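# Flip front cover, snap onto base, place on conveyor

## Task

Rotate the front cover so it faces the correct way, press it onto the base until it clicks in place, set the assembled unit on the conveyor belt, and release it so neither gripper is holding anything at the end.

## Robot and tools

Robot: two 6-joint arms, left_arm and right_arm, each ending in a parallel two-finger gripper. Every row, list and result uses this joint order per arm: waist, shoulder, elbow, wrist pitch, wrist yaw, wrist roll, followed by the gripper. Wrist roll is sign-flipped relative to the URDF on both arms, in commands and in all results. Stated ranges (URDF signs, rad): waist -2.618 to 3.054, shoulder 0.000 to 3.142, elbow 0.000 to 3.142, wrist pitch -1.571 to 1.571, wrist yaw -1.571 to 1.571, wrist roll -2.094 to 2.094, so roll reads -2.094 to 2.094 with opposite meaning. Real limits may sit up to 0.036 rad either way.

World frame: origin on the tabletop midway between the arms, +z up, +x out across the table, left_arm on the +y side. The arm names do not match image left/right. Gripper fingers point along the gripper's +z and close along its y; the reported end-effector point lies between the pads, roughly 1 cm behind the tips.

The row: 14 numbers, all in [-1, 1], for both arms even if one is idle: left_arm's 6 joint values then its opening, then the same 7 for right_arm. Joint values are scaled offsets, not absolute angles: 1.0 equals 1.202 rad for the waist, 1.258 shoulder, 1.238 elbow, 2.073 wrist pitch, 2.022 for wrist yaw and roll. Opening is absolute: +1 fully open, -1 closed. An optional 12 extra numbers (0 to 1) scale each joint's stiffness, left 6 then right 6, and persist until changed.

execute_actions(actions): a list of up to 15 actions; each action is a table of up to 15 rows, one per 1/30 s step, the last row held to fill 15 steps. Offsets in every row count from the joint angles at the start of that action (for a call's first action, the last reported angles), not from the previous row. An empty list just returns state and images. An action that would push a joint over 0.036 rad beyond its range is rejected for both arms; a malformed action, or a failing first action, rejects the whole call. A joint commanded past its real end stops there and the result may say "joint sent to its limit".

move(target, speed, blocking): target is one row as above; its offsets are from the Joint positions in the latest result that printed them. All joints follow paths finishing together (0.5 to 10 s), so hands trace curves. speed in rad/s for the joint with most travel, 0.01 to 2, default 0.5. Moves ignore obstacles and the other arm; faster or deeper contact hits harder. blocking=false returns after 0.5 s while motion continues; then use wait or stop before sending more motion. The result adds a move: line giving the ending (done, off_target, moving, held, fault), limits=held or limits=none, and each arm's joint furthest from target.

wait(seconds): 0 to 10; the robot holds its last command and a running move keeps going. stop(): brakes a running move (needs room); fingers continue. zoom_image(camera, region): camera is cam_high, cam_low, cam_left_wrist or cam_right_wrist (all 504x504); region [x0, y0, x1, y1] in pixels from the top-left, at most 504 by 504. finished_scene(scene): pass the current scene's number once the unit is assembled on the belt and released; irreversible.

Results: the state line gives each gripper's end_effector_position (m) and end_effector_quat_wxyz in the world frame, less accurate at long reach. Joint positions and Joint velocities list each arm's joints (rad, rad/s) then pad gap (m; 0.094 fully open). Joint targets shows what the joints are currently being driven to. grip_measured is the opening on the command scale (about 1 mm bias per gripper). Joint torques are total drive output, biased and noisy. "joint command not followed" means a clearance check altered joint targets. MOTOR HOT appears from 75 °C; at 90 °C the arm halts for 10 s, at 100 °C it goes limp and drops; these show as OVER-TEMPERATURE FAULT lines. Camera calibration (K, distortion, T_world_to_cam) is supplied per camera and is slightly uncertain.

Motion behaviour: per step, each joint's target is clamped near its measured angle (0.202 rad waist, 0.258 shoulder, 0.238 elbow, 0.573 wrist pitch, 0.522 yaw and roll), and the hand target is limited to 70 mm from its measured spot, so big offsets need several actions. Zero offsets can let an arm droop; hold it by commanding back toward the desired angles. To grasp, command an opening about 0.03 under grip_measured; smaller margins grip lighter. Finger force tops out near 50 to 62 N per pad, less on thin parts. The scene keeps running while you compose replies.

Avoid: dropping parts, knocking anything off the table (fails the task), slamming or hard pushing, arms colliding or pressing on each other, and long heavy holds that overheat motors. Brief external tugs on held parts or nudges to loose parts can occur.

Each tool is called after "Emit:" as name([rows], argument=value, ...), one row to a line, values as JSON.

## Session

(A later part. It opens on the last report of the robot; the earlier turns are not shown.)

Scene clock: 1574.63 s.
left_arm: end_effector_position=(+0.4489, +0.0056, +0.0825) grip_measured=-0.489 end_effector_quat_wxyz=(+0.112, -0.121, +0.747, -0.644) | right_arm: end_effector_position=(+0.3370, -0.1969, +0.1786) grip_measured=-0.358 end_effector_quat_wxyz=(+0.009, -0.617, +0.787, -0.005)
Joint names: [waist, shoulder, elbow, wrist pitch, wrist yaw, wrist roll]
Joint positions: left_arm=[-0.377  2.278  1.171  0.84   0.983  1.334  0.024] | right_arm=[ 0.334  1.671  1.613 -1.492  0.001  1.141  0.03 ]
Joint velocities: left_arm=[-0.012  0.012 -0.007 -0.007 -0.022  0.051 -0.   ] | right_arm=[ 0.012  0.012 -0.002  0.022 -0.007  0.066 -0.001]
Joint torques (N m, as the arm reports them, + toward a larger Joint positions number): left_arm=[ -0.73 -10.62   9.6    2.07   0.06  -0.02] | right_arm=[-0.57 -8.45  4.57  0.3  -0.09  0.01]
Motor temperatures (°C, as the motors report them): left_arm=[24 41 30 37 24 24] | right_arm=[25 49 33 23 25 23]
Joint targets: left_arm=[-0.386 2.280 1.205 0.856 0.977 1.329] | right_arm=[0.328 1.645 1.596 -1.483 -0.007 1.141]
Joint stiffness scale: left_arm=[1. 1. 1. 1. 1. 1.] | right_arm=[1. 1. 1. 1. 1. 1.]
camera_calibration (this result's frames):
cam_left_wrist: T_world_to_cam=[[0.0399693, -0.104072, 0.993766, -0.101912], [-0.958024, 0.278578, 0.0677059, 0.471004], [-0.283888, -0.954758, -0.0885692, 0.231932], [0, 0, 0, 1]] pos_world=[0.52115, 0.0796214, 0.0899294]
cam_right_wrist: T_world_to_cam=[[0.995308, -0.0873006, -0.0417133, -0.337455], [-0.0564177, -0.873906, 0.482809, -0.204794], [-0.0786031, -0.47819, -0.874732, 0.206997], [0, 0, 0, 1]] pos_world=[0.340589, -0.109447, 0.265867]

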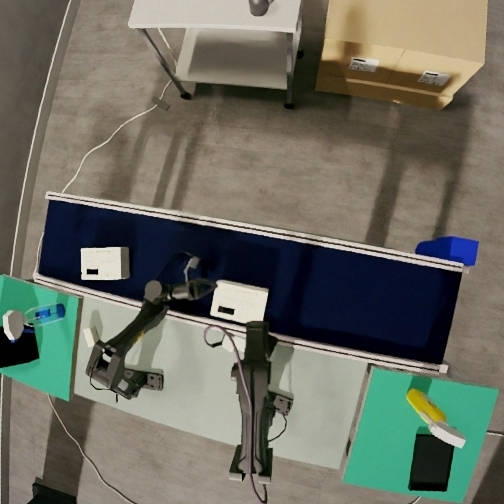

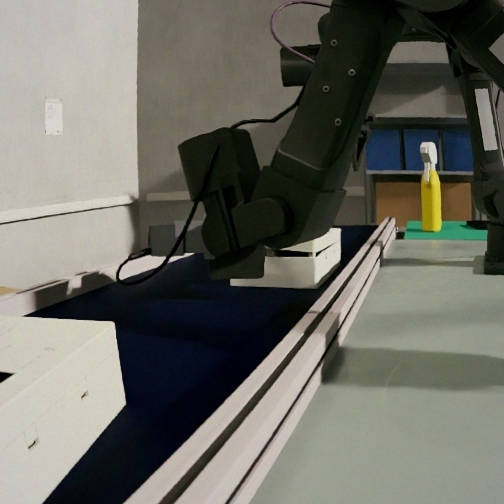

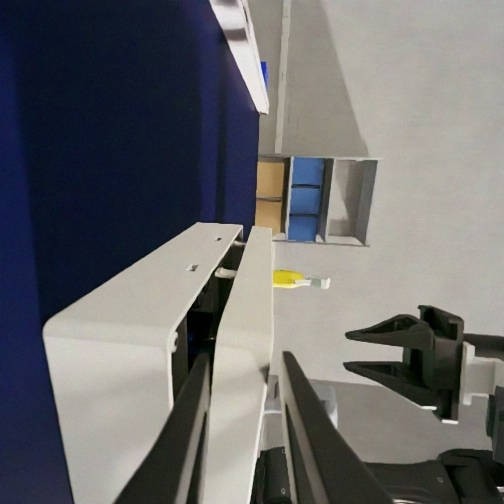

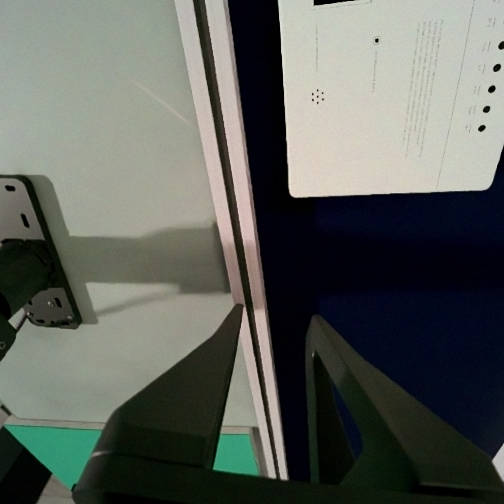

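Emit:
execute_actions([
  [[-0.0075, 0.0016, 0.0275, 0.0077, -0.003, -0.0025, -0.52, -0.005, -0.0199, -0.0137, 0.0043, -0.004, 0.0, -0.36], [-0.0075, 0.0016, 0.0275, 0.0077, -0.003, -0.0025, -0.54, -0.005, -0.0199, -0.0137, 0.0043, -0.004, 0.0, -0.36], [-0.0075, 0.0016, 0.0275, 0.0077, -0.003, -0.0025, -0.56, -0.005, -0.0199, -0.0137, 0.0043, -0.004, 0.0, -0.36], [-0.0075, 0.0016, 0.0275, 0.0077, -0.003, -0.0025, -0.58, -0.005, -0.0199, -0.0137, 0.0043, -0.004, 0.0, -0.36], [-0.0075, 0.0016, 0.0275, 0.0077, -0.003, -0.0025, -0.6, -0.005, -0.0199, -0.0137, 0.0043, -0.004, 0.0, -0.36], [-0.0075, 0.0016, 0.0275, 0.0077, -0.003, -0.0025, -0.61, -0.005, -0.0199, -0.0137, 0.0043, -0.004, 0.0, -0.36], [-0.0075, 0.0016, 0.0275, 0.0077, -0.003, -0.0025, -0.62, -0.005, -0.0199, -0.0137, 0.0043, -0.004, 0.0, -0.36]],
])

Emit:
zoom_image(camera="cam_left_wrist", region=[160, 240, 320, 400])

Emit:
zoom_image(camera="cam_high", region=[195, 270, 235, 300])

Scene clock: 1592.83 s.
left_arm: end_effector_position=(+0.4491, +0.0056, +0.0830) grip_measured=-0.612 end_effector_quat_wxyz=(+0.114, -0.120, +0.747, -0.644) | right_arm: end_effector_position=(+0.3370, -0.1969, +0.1786) grip_measured=-0.358 end_effector_quat_wxyz=(+0.009, -0.617, +0.787, -0.005)
Joint names: [waist, shoulder, elbow, wrist pitch, wrist yaw, wrist roll]
Joint positions: left_arm=[-0.377  2.278  1.171  0.843  0.983  1.335  0.018] | right_arm=[ 0.334  1.671  1.613 -1.492  0.001  1.141  0.03 ]
Joint velocities: left_arm=[ 0.012  0.017  0.007  0.051 -0.007  0.051  0.001] | right_arm=[-0.012  0.007 -0.002  0.066  0.051  0.007 -0.   ]
Joint torques (N m, as the arm reports them, + toward a larger Joint positions number): left_arm=[ -0.75 -10.73   9.63   2.04   0.07  -0.05] | right_arm=[-0.57 -8.45  4.56  0.3  -0.09  0.02]
Motor temperatures (°C, as the motors report them): left_arm=[24 42 30 37 24 24] | right_arm=[25 49 33 23 25 23]
Joint targets: left_arm=[-0.386 2.280 1.205 0.856 0.977 1.330] | right_arm=[0.328 1.645 1.596 -1.483 -0.007 1.141]
Joint stiffness scale: left_arm=[1. 1. 1. 1. 1. 1.] | right_arm=[1. 1. 1. 1. 1. 1.]
camera_calibration (this result's frames):
cam_left_wrist: T_world_to_cam=[[0.0373968, -0.103314, 0.993946, -0.101265], [-0.958317, 0.278222, 0.0649756, 0.47152], [-0.28325, -0.954944, -0.088603, 0.23174], [0, 0, 0, 1]] pos_world=[0.521293, 0.0796493, 0.0905477]
cam_right_wrist: T_world_to_cam=[[0.995308, -0.0873006, -0.0417133, -0.337455], [-0.0564177, -0.873906, 0.482809, -0.204794], [-0.0786031, -0.47819, -0.874732, 0.206997], [0, 0, 0, 1]] pos_world=[0.340589, -0.109447, 0.265867]

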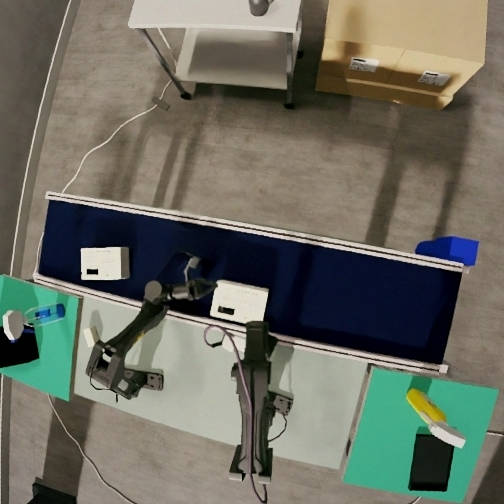

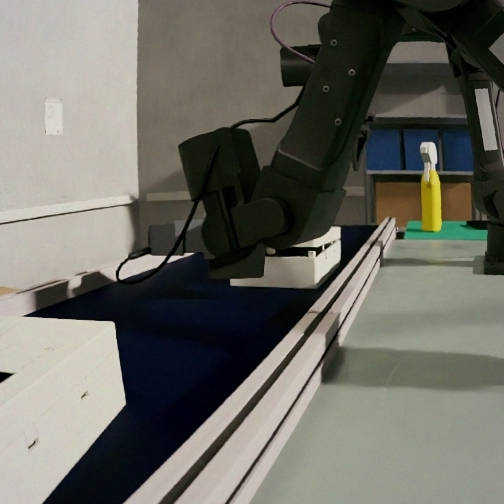

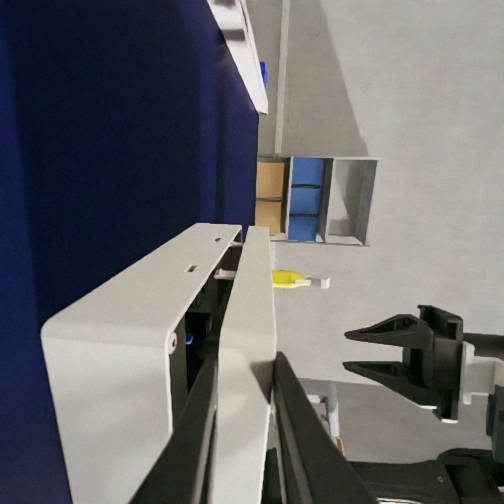

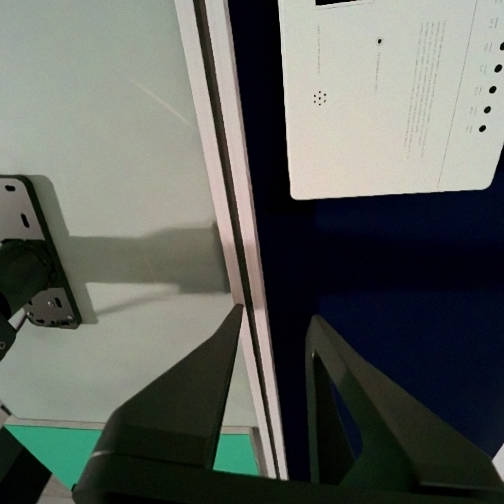

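Region (160, 240, 320, 400) of cam_left_wrist's 504x504 image, scaled by 3.150, with more detail than that image has.

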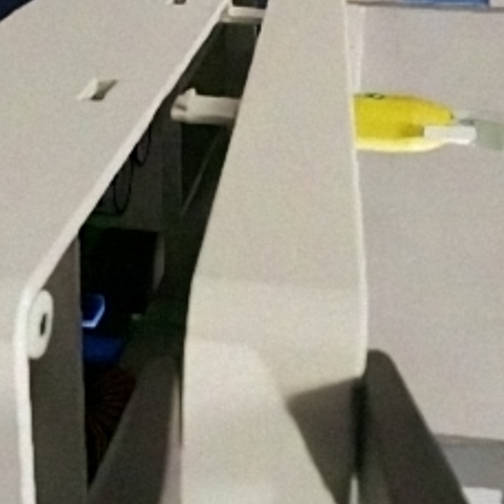

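Region (195, 270, 235, 300) of cam_high's 504x504 image, scaled by 12.600, with more detail than that image has; it fills the top 378 rows of this view, and the rest is white.

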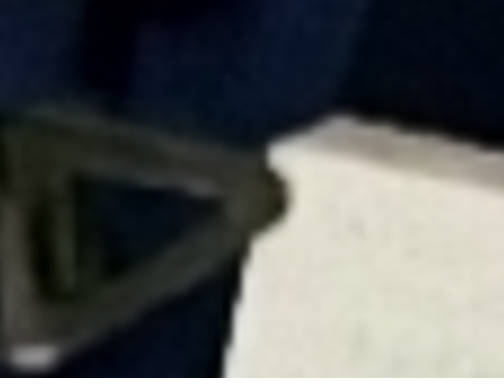

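Emit:
execute_actions([
  [[-0.0075, 0.0016, 0.0275, 0.006, -0.003, -0.0025, -0.63, -0.005, -0.0199, -0.0137, 0.0043, -0.004, 0.0, -0.36], [-0.0075, 0.0016, 0.0275, 0.006, -0.003, -0.0025, -0.64, -0.005, -0.0199, -0.0137, 0.0043, -0.004, 0.0, -0.36], [-0.0075, 0.0016, 0.0275, 0.006, -0.003, -0.0025, -0.65, -0.005, -0.0199, -0.0137, 0.0043, -0.004, 0.0, -0.36], [-0.0075, 0.0016, 0.0275, 0.006, -0.003, -0.0025, -0.66, -0.005, -0.0199, -0.0137, 0.0043, -0.004, 0.0, -0.36], [-0.0075, 0.0016, 0.0275, 0.006, -0.003, -0.0025, -0.67, -0.005, -0.0199, -0.0137, 0.0043, -0.004, 0.0, -0.36], [-0.0075, 0.0016, 0.0275, 0.006, -0.003, -0.0025, -0.68, -0.005, -0.0199, -0.0137, 0.0043, -0.004, 0.0, -0.36]],
])

Emit:
zoom_image(camera="cam_left_wrist", region=[160, 240, 320, 400])

Scene clock: 1609.50 s.
left_arm: end_effector_position=(+0.4491, +0.0054, +0.0835) grip_measured=-0.638 end_effector_quat_wxyz=(+0.114, -0.119, +0.747, -0.645) | right_arm: end_effector_position=(+0.3370, -0.1969, +0.1786) grip_measured=-0.358 end_effector_quat_wxyz=(+0.009, -0.617, +0.787, -0.005)
Joint names: [waist, shoulder, elbow, wrist pitch, wrist yaw, wrist roll]
Joint positions: left_arm=[-0.377  2.278  1.171  0.846  0.983  1.335  0.017] | right_arm=[ 0.334  1.671  1.613 -1.492  0.001  1.141  0.03 ]
Joint velocities: left_arm=[-0.002 -0.007  0.002 -0.051 -0.007  0.022  0.   ] | right_arm=[-0.002 -0.002  0.012  0.037 -0.007  0.022  0.001]
Joint torques (N m, as the arm reports them, + toward a larger Joint positions number): left_arm=[ -0.76 -10.77   9.64   2.02   0.05  -0.06] | right_arm=[-0.56 -8.44  4.57  0.3  -0.09  0.02]
Motor temperatures (°C, as the motors report them): left_arm=[24 42 30 37 24 24] | right_arm=[25 48 32 23 25 23]
Joint targets: left_arm=[-0.386 2.280 1.205 0.856 0.977 1.330] | right_arm=[0.328 1.645 1.596 -1.483 -0.007 1.141]
Joint stiffness scale: left_arm=[1. 1. 1. 1. 1. 1.] | right_arm=[1. 1. 1. 1. 1. 1.]
camera_calibration (this result's frames):
cam_left_wrist: T_world_to_cam=[[0.0347782, -0.102701, 0.994104, -0.100561], [-0.958376, 0.278628, 0.0623133, 0.471808], [-0.283385, -0.954892, -0.088736, 0.231656], [0, 0, 0, 1]] pos_world=[0.521314, 0.0794199, 0.0911247]
cam_right_wrist: T_world_to_cam=[[0.995308, -0.0873006, -0.0417133, -0.337455], [-0.0564177, -0.873906, 0.482809, -0.204794], [-0.0786031, -0.47819, -0.874732, 0.206997], [0, 0, 0, 1]] pos_world=[0.340589, -0.109447, 0.265867]

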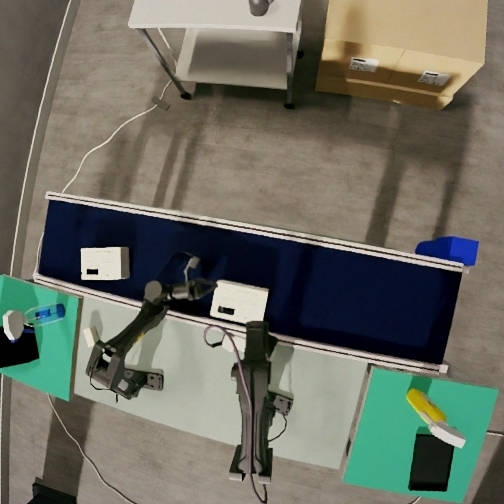

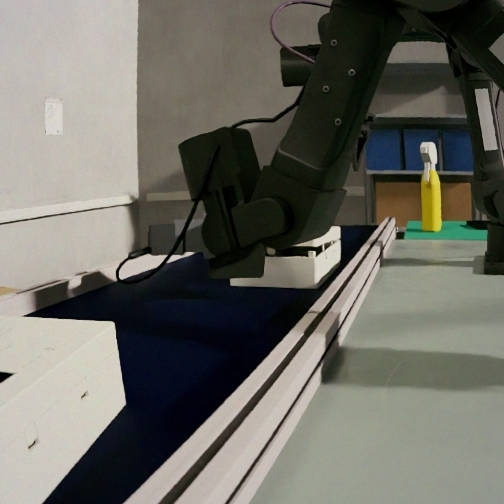

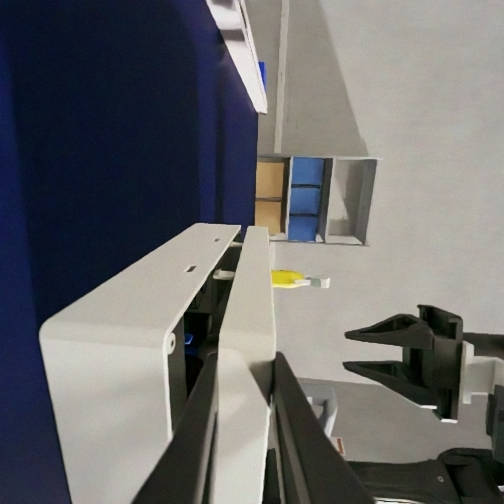

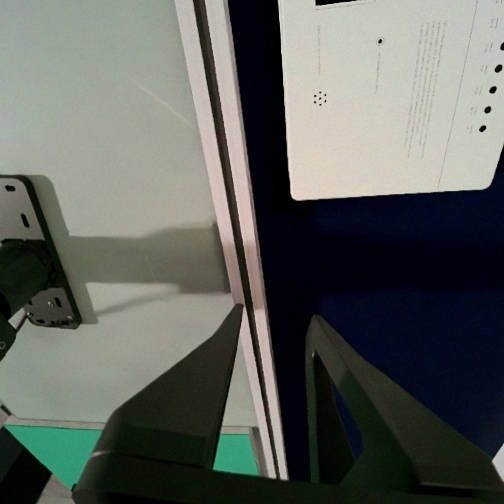

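Region (160, 240, 320, 400) of cam_left_wrist's 504x504 image, scaled by 3.150, with more detail than that image has.

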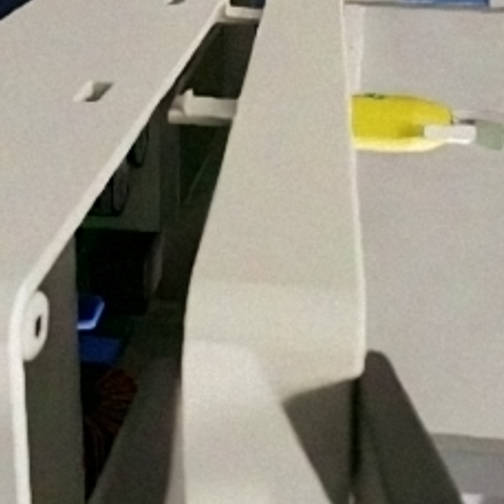

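Emit:
move(target=[-0.0075, -0.1037, 0.0442, -0.0676, -0.003, -0.0025, -0.67, -0.005, -0.0199, -0.0137, 0.0043, -0.004, 0.0, -0.36], speed=0.12)

Scene clock: 1652.50 s.
left_arm: end_effector_position=(+0.4488, +0.0061, +0.1140) grip_measured=-0.642 end_effector_quat_wxyz=(+0.104, -0.132, +0.751, -0.638) | right_arm: end_effector_position=(+0.3370, -0.1969, +0.1786) grip_measured=-0.358 end_effector_quat_wxyz=(+0.009, -0.617, +0.787, -0.005)
Joint names: [waist, shoulder, elbow, wrist pitch, wrist yaw, wrist roll]
Joint positions: left_arm=[-0.377  2.177  1.188  0.693  0.977  1.335  0.017] | right_arm=[ 0.334  1.671  1.613 -1.492  0.001  1.141  0.03 ]
Joint velocities: left_arm=[-0.002 -0.002 -0.012 -0.051 -0.051  0.095 -0.001] | right_arm=[ 0.002 -0.012 -0.002 -0.066 -0.051 -0.007  0.   ]
Joint torques (N m, as the arm reports them, + toward a larger Joint positions number): left_arm=[ -0.71 -12.37  10.47   2.07   0.12  -0.06] | right_arm=[-0.57 -8.46  4.56  0.3  -0.09  0.02]
Motor temperatures (°C, as the motors report them): left_arm=[24 43 30 37 24 24] | right_arm=[25 48 32 23 25 23]
Joint targets: left_arm=[-0.386 2.148 1.226 0.706 0.977 1.329] | right_arm=[0.328 1.645 1.596 -1.483 -0.007 1.141]
Joint stiffness scale: left_arm=[1. 1. 1. 1. 1. 1.] | right_arm=[1. 1. 1. 1. 1. 1.]
move: off_target (left_arm, right_arm); limits=none; left_arm: farthest joint: the elbow, 0.038 radians from its target (0.055 radians at the start); right_arm: farthest joint: the shoulder, 0.025 radians from its target (0.025 radians at the start)
camera_calibration (this result's frames):
cam_left_wrist: T_world_to_cam=[[0.0695982, -0.112212, 0.991244, -0.146073], [-0.957247, 0.272157, 0.0980202, 0.464923], [-0.280773, -0.955688, -0.0884728, 0.23375], [0, 0, 0, 1]] pos_world=[0.520844, 0.0804685, 0.119902]
cam_right_wrist: T_world_to_cam=[[0.995308, -0.0873006, -0.0417133, -0.337455], [-0.0564177, -0.873906, 0.482809, -0.204794], [-0.0786031, -0.47819, -0.874732, 0.206997], [0, 0, 0, 1]] pos_world=[0.340589, -0.109447, 0.265867]

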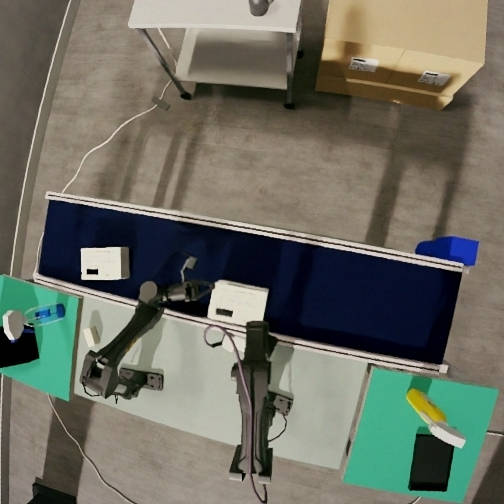

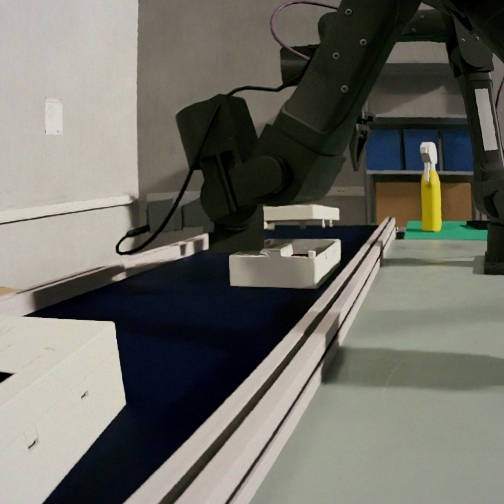

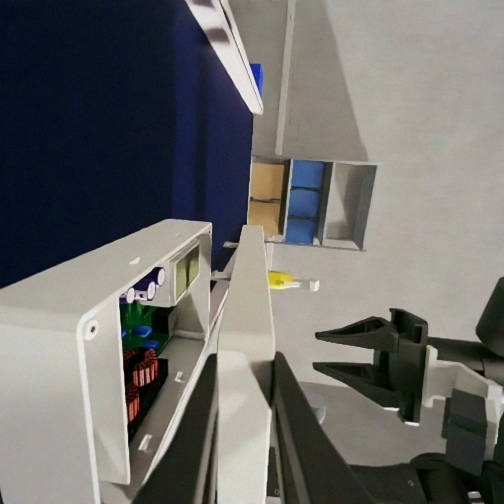

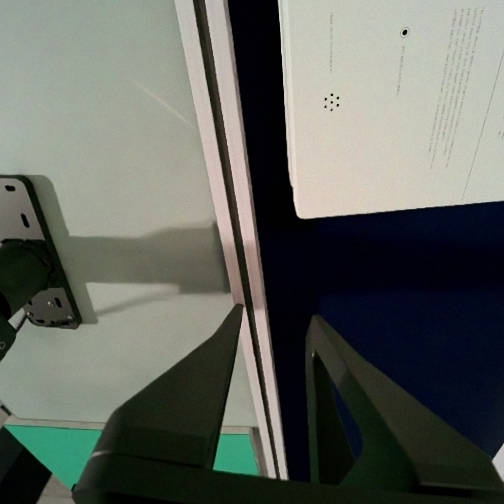

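Emit:
zoom_image(camera="cam_low", region=[200, 170, 400, 300])

Emit:
zoom_image(camera="cam_left_wrist", region=[0, 180, 300, 480])

Region (200, 170, 400, 300) of cam_low's 504x504 image, scaled by 2.520, with more detail than that image has; it fills the top 328 rows of this view, and the rest is white.

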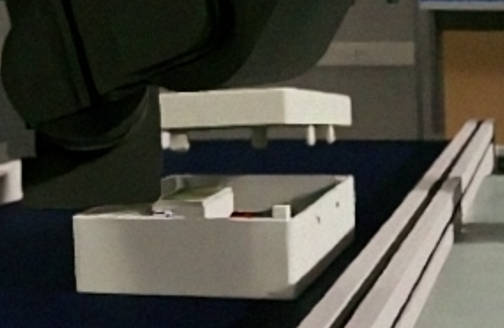

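Region (0, 180, 300, 480) of cam_left_wrist's 504x504 image, scaled by 1.680, with more detail than that image has.

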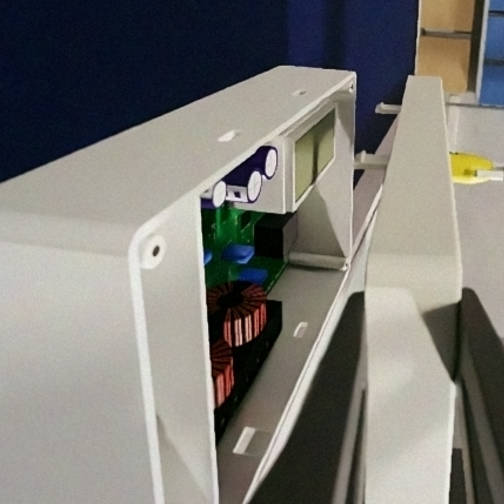

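Emit:
move(target=[0.5058, -0.1161, 0.0701, -0.0589, 0.0, -0.003, -0.67, -0.2546, -0.0199, -0.0137, 0.0043, -0.004, 0.0, -0.36], speed=0.25)

Scene clock: 1696.53 s.
left_arm: end_effector_position=(+0.5173, +0.3228, +0.1655) grip_measured=-0.642 end_effector_quat_wxyz=(+0.302, -0.344, +0.676, -0.578) | right_arm: end_effector_position=(+0.3408, -0.2861, +0.1786) grip_measured=-0.358 end_effector_quat_wxyz=(+0.008, -0.493, +0.870, -0.007)
Joint names: [waist, shoulder, elbow, wrist pitch, wrist yaw, wrist roll]
Joint positions: left_arm=[0.232 2.063 1.234 0.559 0.972 1.335 0.017] | right_arm=[ 0.035  1.671  1.613 -1.492  0.001  1.141  0.03 ]
Joint velocities: left_arm=[ 0.012 -0.002 -0.022 -0.037 -0.037  0.066 -0.   ] | right_arm=[-0.017  0.002 -0.002 -0.066  0.051 -0.007 -0.001]
Joint torques (N m, as the arm reports them, + toward a larger Joint positions number): left_arm=[ -0.02 -12.25  11.18   1.99   0.2   -0.05] | right_arm=[-0.62 -8.44  4.56  0.3  -0.09  0.02]
Motor temperatures (°C, as the motors report them): left_arm=[24 47 31 37 24 24] | right_arm=[25 47 32 23 25 23]
Joint targets: left_arm=[0.231 2.031 1.274 0.571 0.976 1.329] | right_arm=[0.028 1.645 1.596 -1.483 -0.007 1.141]
Joint stiffness scale: left_arm=[1. 1. 1. 1. 1. 1.] | right_arm=[1. 1. 1. 1. 1. 1.]
move: off_target (left_arm, right_arm); limits=none; left_arm: farthest joint: the elbow, 0.041 radians from its target (0.087 radians at the start); right_arm: farthest joint: the shoulder, 0.025 radians from its target (0.025 radians at the start)
camera_calibration (this result's frames):
cam_left_wrist: T_world_to_cam=[[0.098066, -0.0622822, 0.993229, -0.197512], [-0.941228, -0.329957, 0.0722412, 0.629495], [0.323223, -0.941939, -0.0909792, 0.243736], [0, 0, 0, 1]] pos_world=[0.533086, 0.424989, 0.172874]
cam_right_wrist: T_world_to_cam=[[0.92526, -0.377034, -0.0417133, -0.408047], [-0.311712, -0.818371, 0.482809, -0.179644], [-0.216172, -0.433721, -0.874732, 0.224245], [0, 0, 0, 1]] pos_world=[0.370028, -0.203603, 0.265867]

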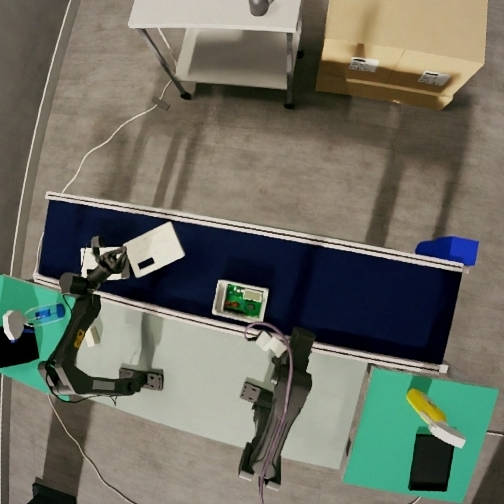

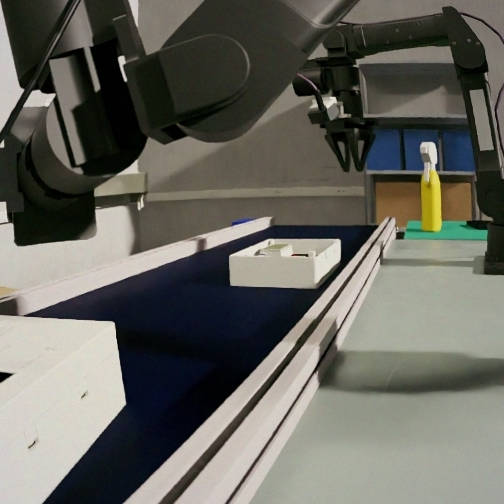

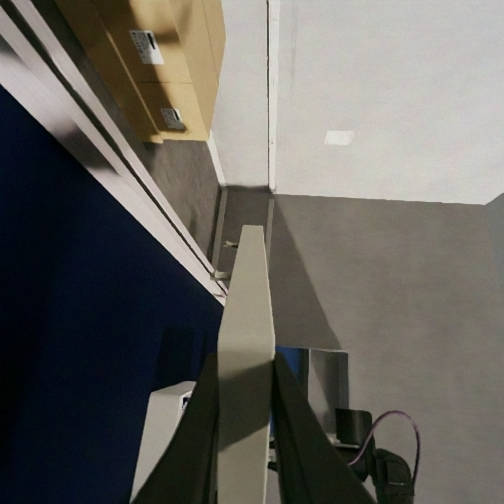

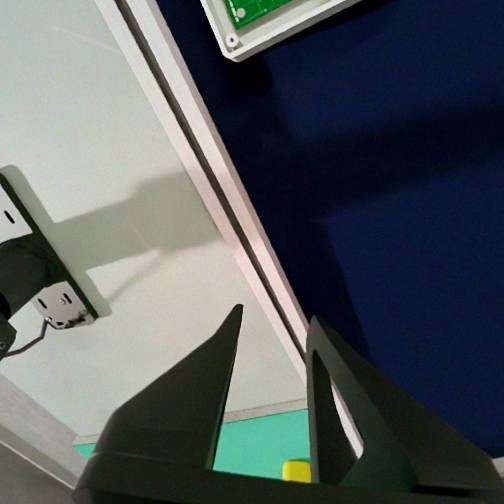

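Emit:
zoom_image(camera="cam_high", region=[200, 270, 290, 330])

Region (200, 270, 290, 330) of cam_high's 504x504 image, scaled by 5.600, with more detail than that image has.

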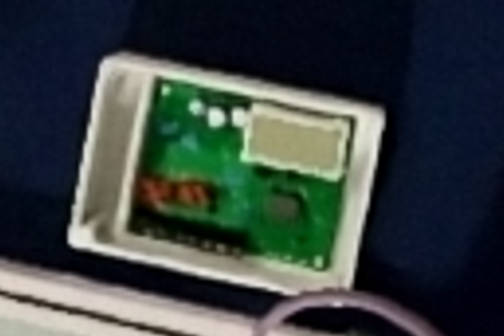

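Emit:
move(target=[-0.0008, -0.0254, 0.0323, 0.0058, 0.002, -0.003, -0.67, 0.5108, 0.1622, -0.0695, 0.1249, -0.004, -0.0198, -0.55], speed=0.5)

Scene clock: 1754.03 s.
left_arm: end_effector_position=(+0.5168, +0.3226, +0.1637) grip_measured=-0.642 end_effector_quat_wxyz=(+0.298, -0.348, +0.676, -0.577) | right_arm: end_effector_position=(+0.3471, -0.0853, +0.0975) grip_measured=-0.548 end_effector_quat_wxyz=(+0.006, +0.722, -0.692, +0.000)
Joint names: [waist, shoulder, elbow, wrist pitch, wrist yaw, wrist roll]
Joint positions: left_arm=[0.232 2.063 1.234 0.548 0.972 1.335 0.017] | right_arm=[ 0.651  1.876  1.539 -1.244  0.004  1.106  0.021]
Joint velocities: left_arm=[ 0.002 -0.017 -0.007 -0.007 -0.022  0.037 -0.   ] | right_arm=[-0.002 -0.002 -0.027  0.022 -0.037 -0.022 -0.001]
Joint torques (N m, as the arm reports them, + toward a larger Joint positions number): left_arm=[ -0.05 -12.24  11.17   2.14   0.16  -0.05] | right_arm=[-0.28 -8.54  5.02  0.23 -0.11 -0.04]
Motor temperatures (°C, as the motors report them): left_arm=[24 48 32 37 24 24] | right_arm=[25 47 32 23 25 23]
Joint targets: left_arm=[0.231 2.031 1.274 0.571 0.976 1.329] | right_arm=[0.649 1.875 1.527 -1.233 -0.007 1.101]
Joint stiffness scale: left_arm=[1. 1. 1. 1. 1. 1.] | right_arm=[1. 1. 1. 1. 1. 1.]
move: off_target (left_arm); limits=none; left_arm: farthest joint: the elbow, 0.040 radians from its target (0.040 radians at the start); right_arm: farthest joint: the elbow, 0.012 radians from its target (0.086 radians at the start)
camera_calibration (this result's frames):
cam_left_wrist: T_world_to_cam=[[0.107951, -0.058441, 0.992437, -0.201952], [-0.940456, -0.329657, 0.0828843, 0.626886], [0.32232, -0.94229, -0.0905479, 0.244066], [0, 0, 0, 1]] pos_world=[0.532691, 0.424836, 0.170565]
cam_right_wrist: T_world_to_cam=[[0.97885, 0.19208, -0.0704163, -0.308852], [0.201591, -0.846985, 0.491912, -0.155602], [0.0348448, -0.495703, -0.867793, 0.148638], [0, 0, 0, 1]] pos_world=[0.328508, 0.00121229, 0.183781]

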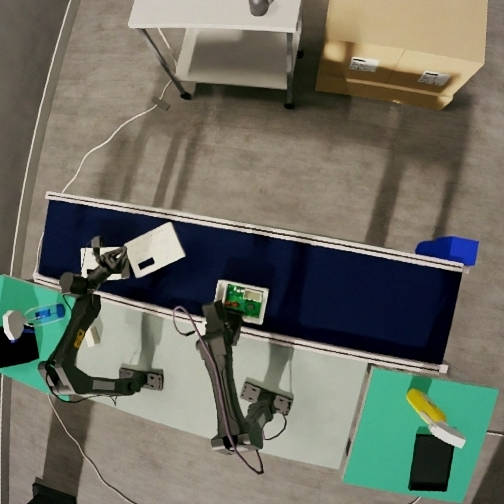

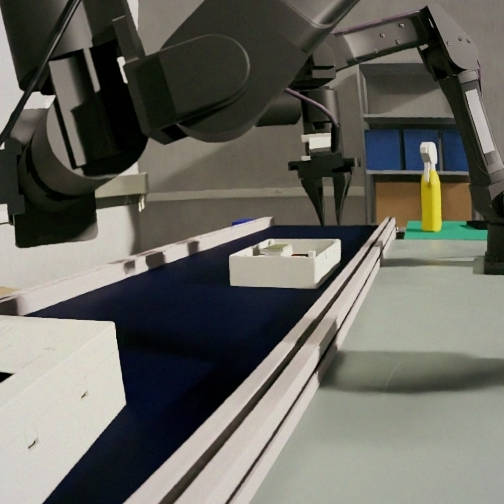

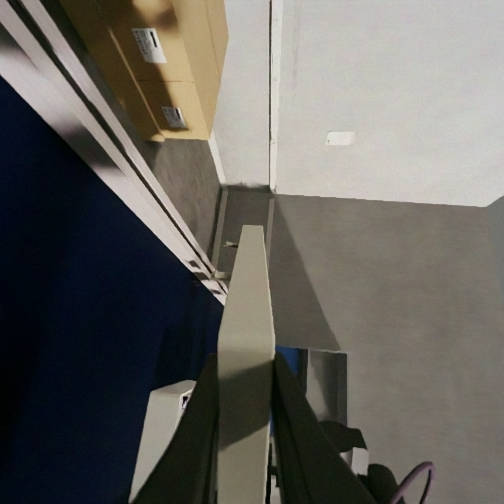

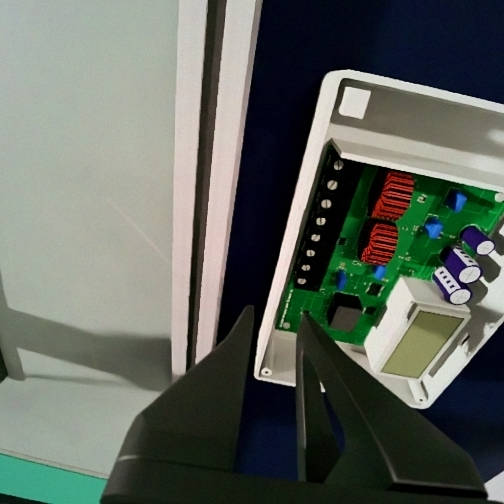

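Emit:
zoom_image(camera="cam_right_wrist", region=[200, 220, 380, 400])

Region (200, 220, 380, 400) of cam_right_wrist's 504x504 image, scaled by 2.800, with more detail than that image has.

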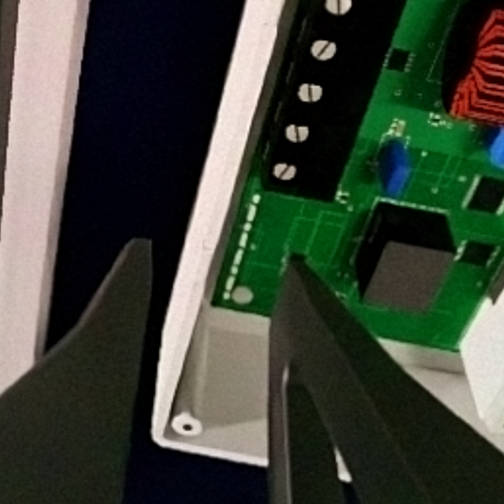

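Emit:
move(target=[-0.0008, -0.0254, 0.0323, 0.0111, 0.002, -0.003, -0.67, -0.031, -0.0397, -0.1171, 0.0569, -0.004, 0.0121, -0.55], speed=0.2)

Emit:
zoom_image(camera="cam_right_wrist", region=[200, 220, 380, 400])

Scene clock: 1801.33 s.
left_arm: end_effector_position=(+0.5165, +0.3225, +0.1625) grip_measured=-0.642 end_effector_quat_wxyz=(+0.295, -0.350, +0.677, -0.577) | right_arm: end_effector_position=(+0.3432, -0.0989, +0.0713) grip_measured=-0.548 end_effector_quat_wxyz=(+0.007, +0.718, -0.696, -0.000)
Joint names: [waist, shoulder, elbow, wrist pitch, wrist yaw, wrist roll]
Joint positions: left_arm=[0.232 2.063 1.234 0.541 0.972 1.335 0.017] | right_arm=[ 0.621  1.857  1.408 -1.136  0.004  1.124  0.021]
Joint velocities: left_arm=[-0.007 -0.022  0.007 -0.081  0.037  0.022  0.   ] | right_arm=[-0.022 -0.002 -0.012 -0.007 -0.022 -0.037  0.001]
Joint torques (N m, as the arm reports them, + toward a larger Joint positions number): left_arm=[ -0.1  -12.38  11.18   2.2    0.17  -0.04] | right_arm=[ -0.7  -10.47   4.7    0.25  -0.09   0.09]
Motor temperatures (°C, as the motors report them): left_arm=[24 49 33 38 24 24] | right_arm=[25 47 32 23 25 23]
Joint targets: left_arm=[0.231 2.031 1.274 0.571 0.976 1.329] | right_arm=[0.614 1.826 1.393 -1.125 -0.004 1.130]
Joint stiffness scale: left_arm=[1. 1. 1. 1. 1. 1.] | right_arm=[1. 1. 1. 1. 1. 1.]
move: off_target (left_arm, right_arm); limits=none; left_arm: farthest joint: the elbow, 0.040 radians from its target (0.040 radians at the start); right_arm: farthest joint: the shoulder, 0.031 radians from its target (0.050 radians at the start)
camera_calibration (this result's frames):
cam_left_wrist: T_world_to_cam=[[0.114654, -0.0558364, 0.991835, -0.204948], [-0.939871, -0.329429, 0.0901011, 0.625088], [0.321709, -0.942528, -0.0902493, 0.244288], [0, 0, 0, 1]] pos_world=[0.532411, 0.424727, 0.169001]
cam_right_wrist: T_world_to_cam=[[0.980778, 0.180773, -0.0734557, -0.305775], [0.193294, -0.848613, 0.492436, -0.150874], [0.0266837, -0.497169, -0.867243, 0.121918], [0, 0, 0, 1]] pos_world=[0.325807, -0.0121437, 0.157567]

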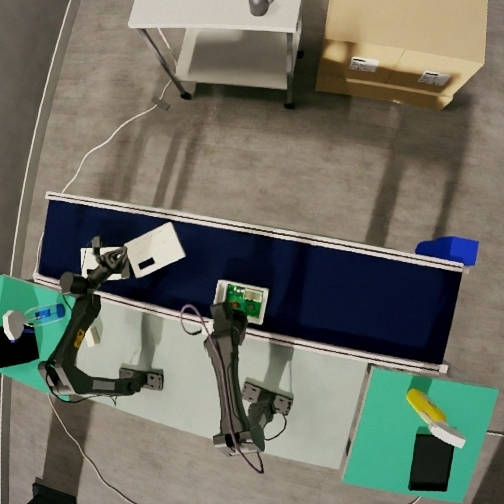

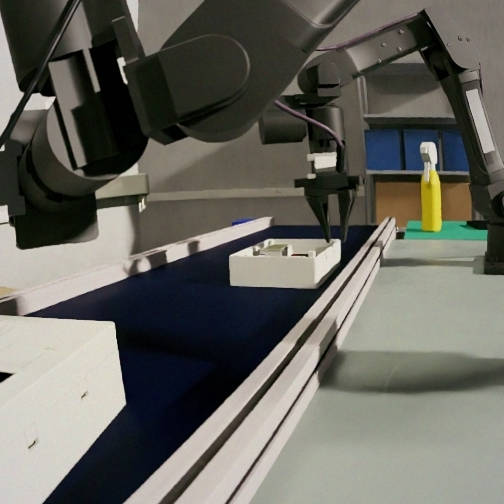

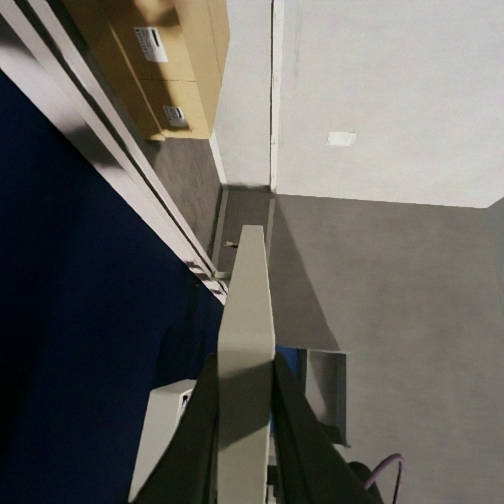

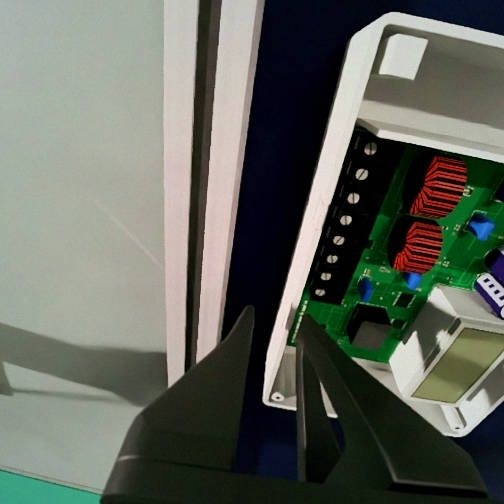

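Region (200, 220, 380, 400) of cam_right_wrist's 504x504 image, scaled by 2.800, with more detail than that image has.

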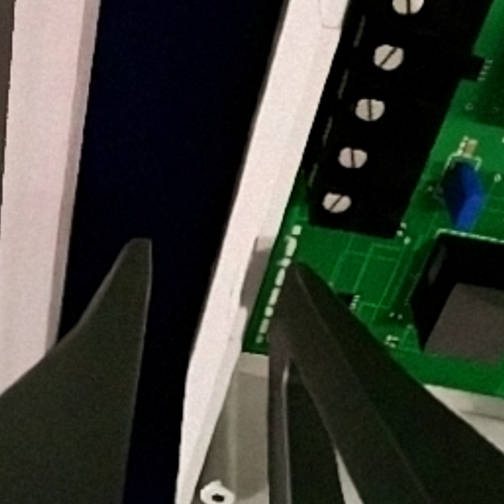

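Emit:
execute_actions([
  [[-0.0008, -0.0254, 0.0323, 0.0145, 0.002, -0.003, -0.67, 0.0003, -0.02, -0.016, 0.008, -0.003, 0.003, -0.55], [-0.0008, -0.0254, 0.0323, 0.0145, 0.002, -0.003, -0.67, 0.0007, -0.017, -0.02, 0.011, -0.003, 0.003, -0.55], [-0.0008, -0.0254, 0.0323, 0.0145, 0.002, -0.003, -0.67, 0.001, -0.014, -0.024, 0.014, -0.003, 0.003, -0.55], [-0.0008, -0.0254, 0.0323, 0.0145, 0.002, -0.003, -0.67, 0.0013, -0.011, -0.028, 0.017, -0.003, 0.003, -0.55], [-0.0008, -0.0254, 0.0323, 0.0145, 0.002, -0.003, -0.67, 0.0016, -0.008, -0.032, 0.02, -0.003, 0.003, -0.55], [-0.0008, -0.0254, 0.0323, 0.0145, 0.002, -0.003, -0.67, 0.002, -0.005, -0.036, 0.023, -0.003, 0.003, -0.55], [-0.0008, -0.0254, 0.0323, 0.0145, 0.002, -0.003, -0.67, 0.0023, -0.002, -0.04, 0.026, -0.003, 0.003, -0.55], [-0.0008, -0.0254, 0.0323, 0.0145, 0.002, -0.003, -0.67, 0.0026, 0.001, -0.044, 0.029, -0.003, 0.003, -0.55], [-0.0008, -0.0254, 0.0323, 0.0145, 0.002, -0.003, -0.67, 0.003, 0.003, -0.048, 0.032, -0.003, 0.003, -0.55], [-0.0008, -0.0254, 0.0323, 0.0145, 0.002, -0.003, -0.67, 0.0033, 0.0045, -0.052, 0.035, -0.003, 0.003, -0.55], [-0.0008, -0.0254, 0.0323, 0.0145, 0.002, -0.003, -0.67, 0.0033, 0.0056, -0.0549, 0.0381, -0.003, 0.003, -0.55]],
])

Emit:
zoom_image(camera="cam_right_wrist", region=[200, 220, 380, 400])

Scene clock: 1833.93 s.
left_arm: end_effector_position=(+0.5165, +0.3225, +0.1625) grip_measured=-0.642 end_effector_quat_wxyz=(+0.295, -0.350, +0.677, -0.577) | right_arm: end_effector_position=(+0.3417, -0.0997, +0.0581) grip_measured=-0.548 end_effector_quat_wxyz=(+0.004, +0.718, -0.696, +0.001)
Joint names: [waist, shoulder, elbow, wrist pitch, wrist yaw, wrist roll]
Joint positions: left_arm=[0.232 2.063 1.234 0.541 0.972 1.335 0.017] | right_arm=[ 0.621  1.857  1.354 -1.076  0.004  1.125  0.021]
Joint velocities: left_arm=[-0.002 -0.002  0.022 -0.051 -0.066  0.066 -0.001] | right_arm=[-0.002  0.017 -0.012  0.037  0.007 -0.066  0.   ]
Joint torques (N m, as the arm reports them, + toward a larger Joint positions number): left_arm=[ -0.06 -12.36  11.29   2.2    0.16  -0.04] | right_arm=[ 0.33 -7.54  4.6   0.24 -0.07  0.08]
Motor temperatures (°C, as the motors report them): left_arm=[24 49 33 39 24 24] | right_arm=[25 50 31 23 25 23]
Joint targets: left_arm=[0.231 2.031 1.274 0.571 0.976 1.329] | right_arm=[0.625 1.864 1.340 -1.057 -0.002 1.131]
Joint stiffness scale: left_arm=[1. 1. 1. 1. 1. 1.] | right_arm=[1. 1. 1. 1. 1. 1.]
camera_calibration (this result's frames):
cam_left_wrist: T_world_to_cam=[[0.114654, -0.0558364, 0.991835, -0.204948], [-0.939871, -0.329429, 0.0901011, 0.625088], [0.321709, -0.942528, -0.0902493, 0.244288], [0, 0, 0, 1]] pos_world=[0.532411, 0.424727, 0.169001]
cam_right_wrist: T_world_to_cam=[[0.981022, 0.181719, -0.0676333, -0.305502], [0.191278, -0.849846, 0.491095, -0.144083], [0.0317635, -0.494712, -0.868476, 0.108707], [0, 0, 0, 1]] pos_world=[0.323811, -0.0131541, 0.144506]

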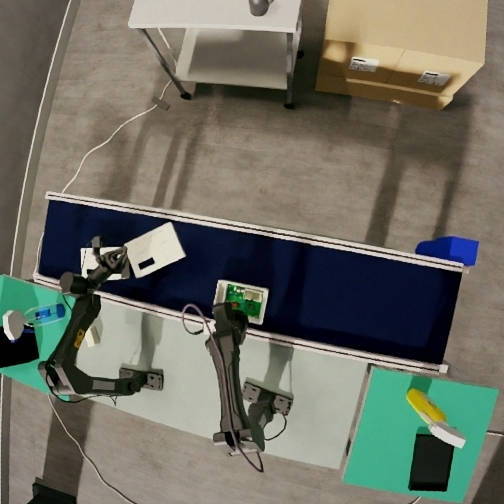

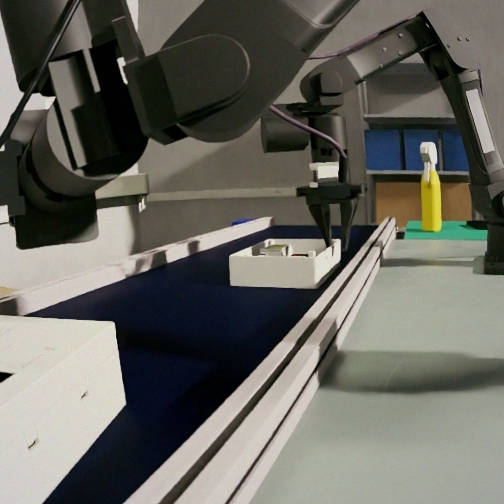

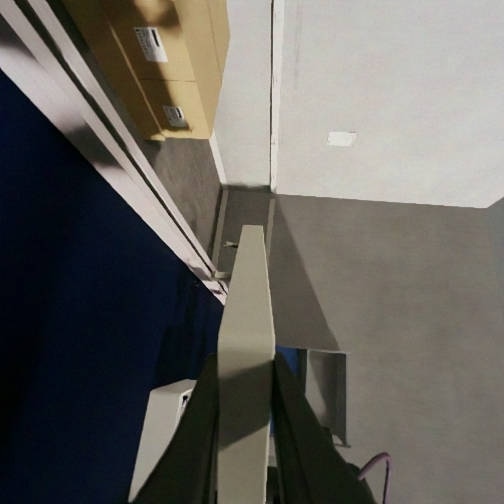

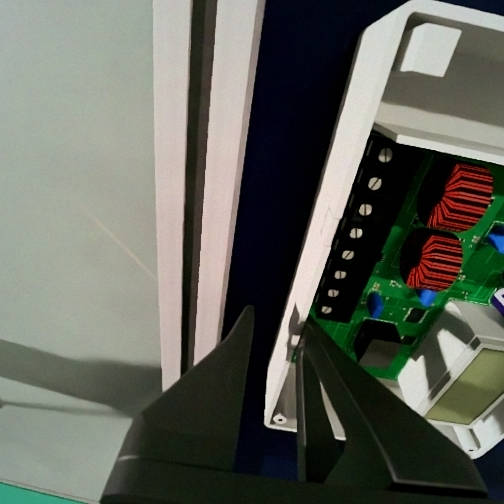

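Region (200, 220, 380, 400) of cam_right_wrist's 504x504 image, scaled by 2.800, with more detail than that image has.

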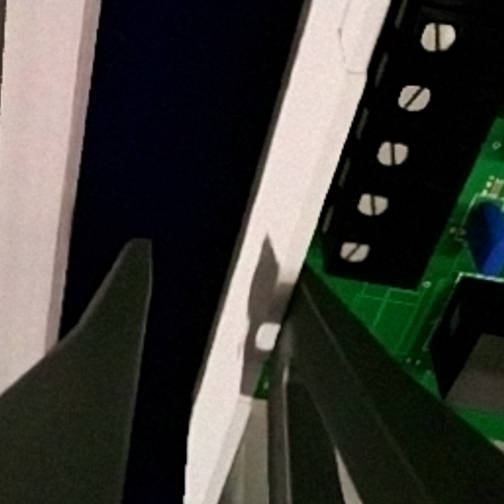

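Emit:
execute_actions(actions=[])

Scene clock: 1865.30 s.
left_arm: end_effector_position=(+0.5165, +0.3225, +0.1625) grip_measured=-0.642 end_effector_quat_wxyz=(+0.295, -0.350, +0.677, -0.577) | right_arm: end_effector_position=(+0.3438, -0.0987, +0.0581) grip_measured=-0.548 end_effector_quat_wxyz=(-0.000, +0.718, -0.696, +0.002)
Joint names: [waist, shoulder, elbow, wrist pitch, wrist yaw, wrist roll]
Joint positions: left_arm=[0.232 2.063 1.234 0.541 0.972 1.335 0.017] | right_arm=[ 0.621  1.857  1.354 -1.067  0.004  1.125  0.021]
Joint velocities: left_arm=[ 0.022 -0.017  0.017 -0.037 -0.051  0.066  0.   ] | right_arm=[ 0.007 -0.002  0.007 -0.081 -0.022 -0.037 -0.   ]
Joint torques (N m, as the arm reports them, + toward a larger Joint positions number): left_arm=[ -0.03 -12.29  11.21   2.21   0.15  -0.04] | right_arm=[ 0.31 -7.57  4.71  0.27 -0.07  0.08]
Motor temperatures (°C, as the motors report them): left_arm=[24 50 34 39 24 24] | right_arm=[25 46 31 23 25 23]
Joint targets: left_arm=[0.231 2.031 1.274 0.571 0.976 1.329] | right_arm=[0.625 1.864 1.340 -1.057 -0.002 1.131]
Joint stiffness scale: left_arm=[1. 1. 1. 1. 1. 1.] | right_arm=[1. 1. 1. 1. 1. 1.]
camera_calibration (this result's frames):
cam_left_wrist: T_world_to_cam=[[0.114654, -0.0558364, 0.991835, -0.204948], [-0.939871, -0.329429, 0.0901011, 0.625088], [0.321709, -0.942528, -0.0902493, 0.244288], [0, 0, 0, 1]] pos_world=[0.532411, 0.424727, 0.169001]
cam_right_wrist: T_world_to_cam=[[0.981537, 0.181985, -0.0588864, -0.308335], [0.187291, -0.851904, 0.489062, -0.142293], [0.0388363, -0.491061, -0.870259, 0.107185], [0, 0, 0, 1]] pos_world=[0.32513, -0.0124734, 0.144712]

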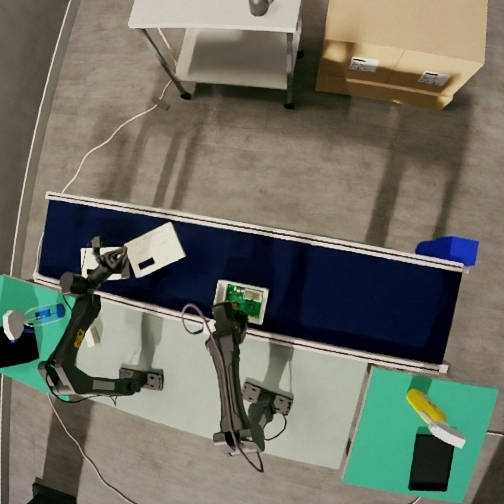

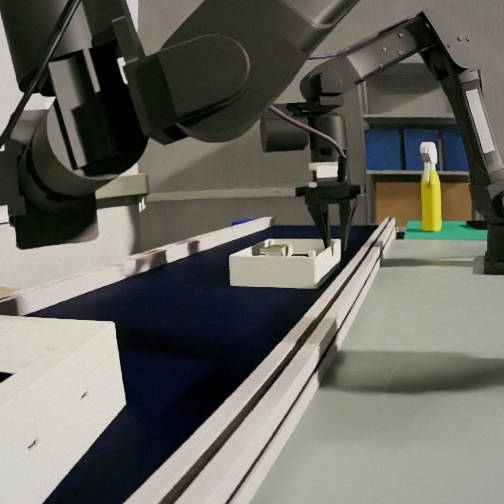

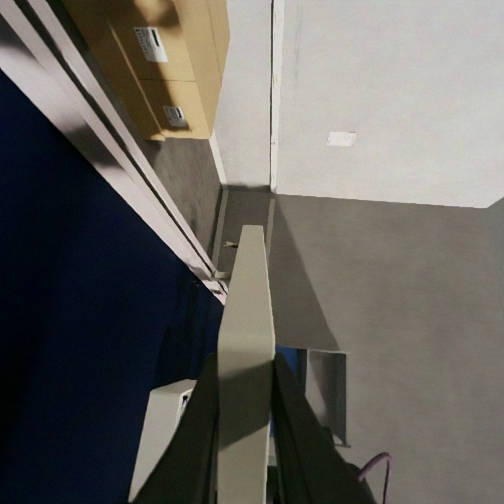

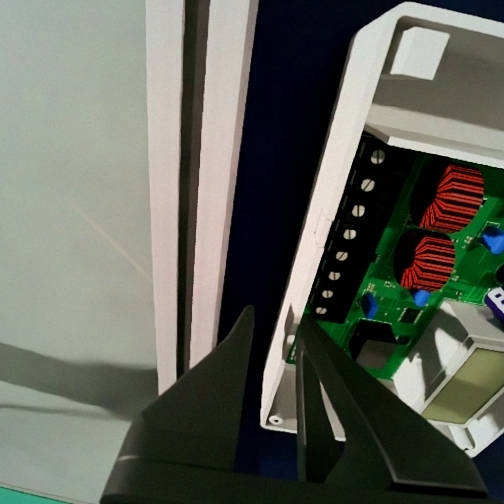

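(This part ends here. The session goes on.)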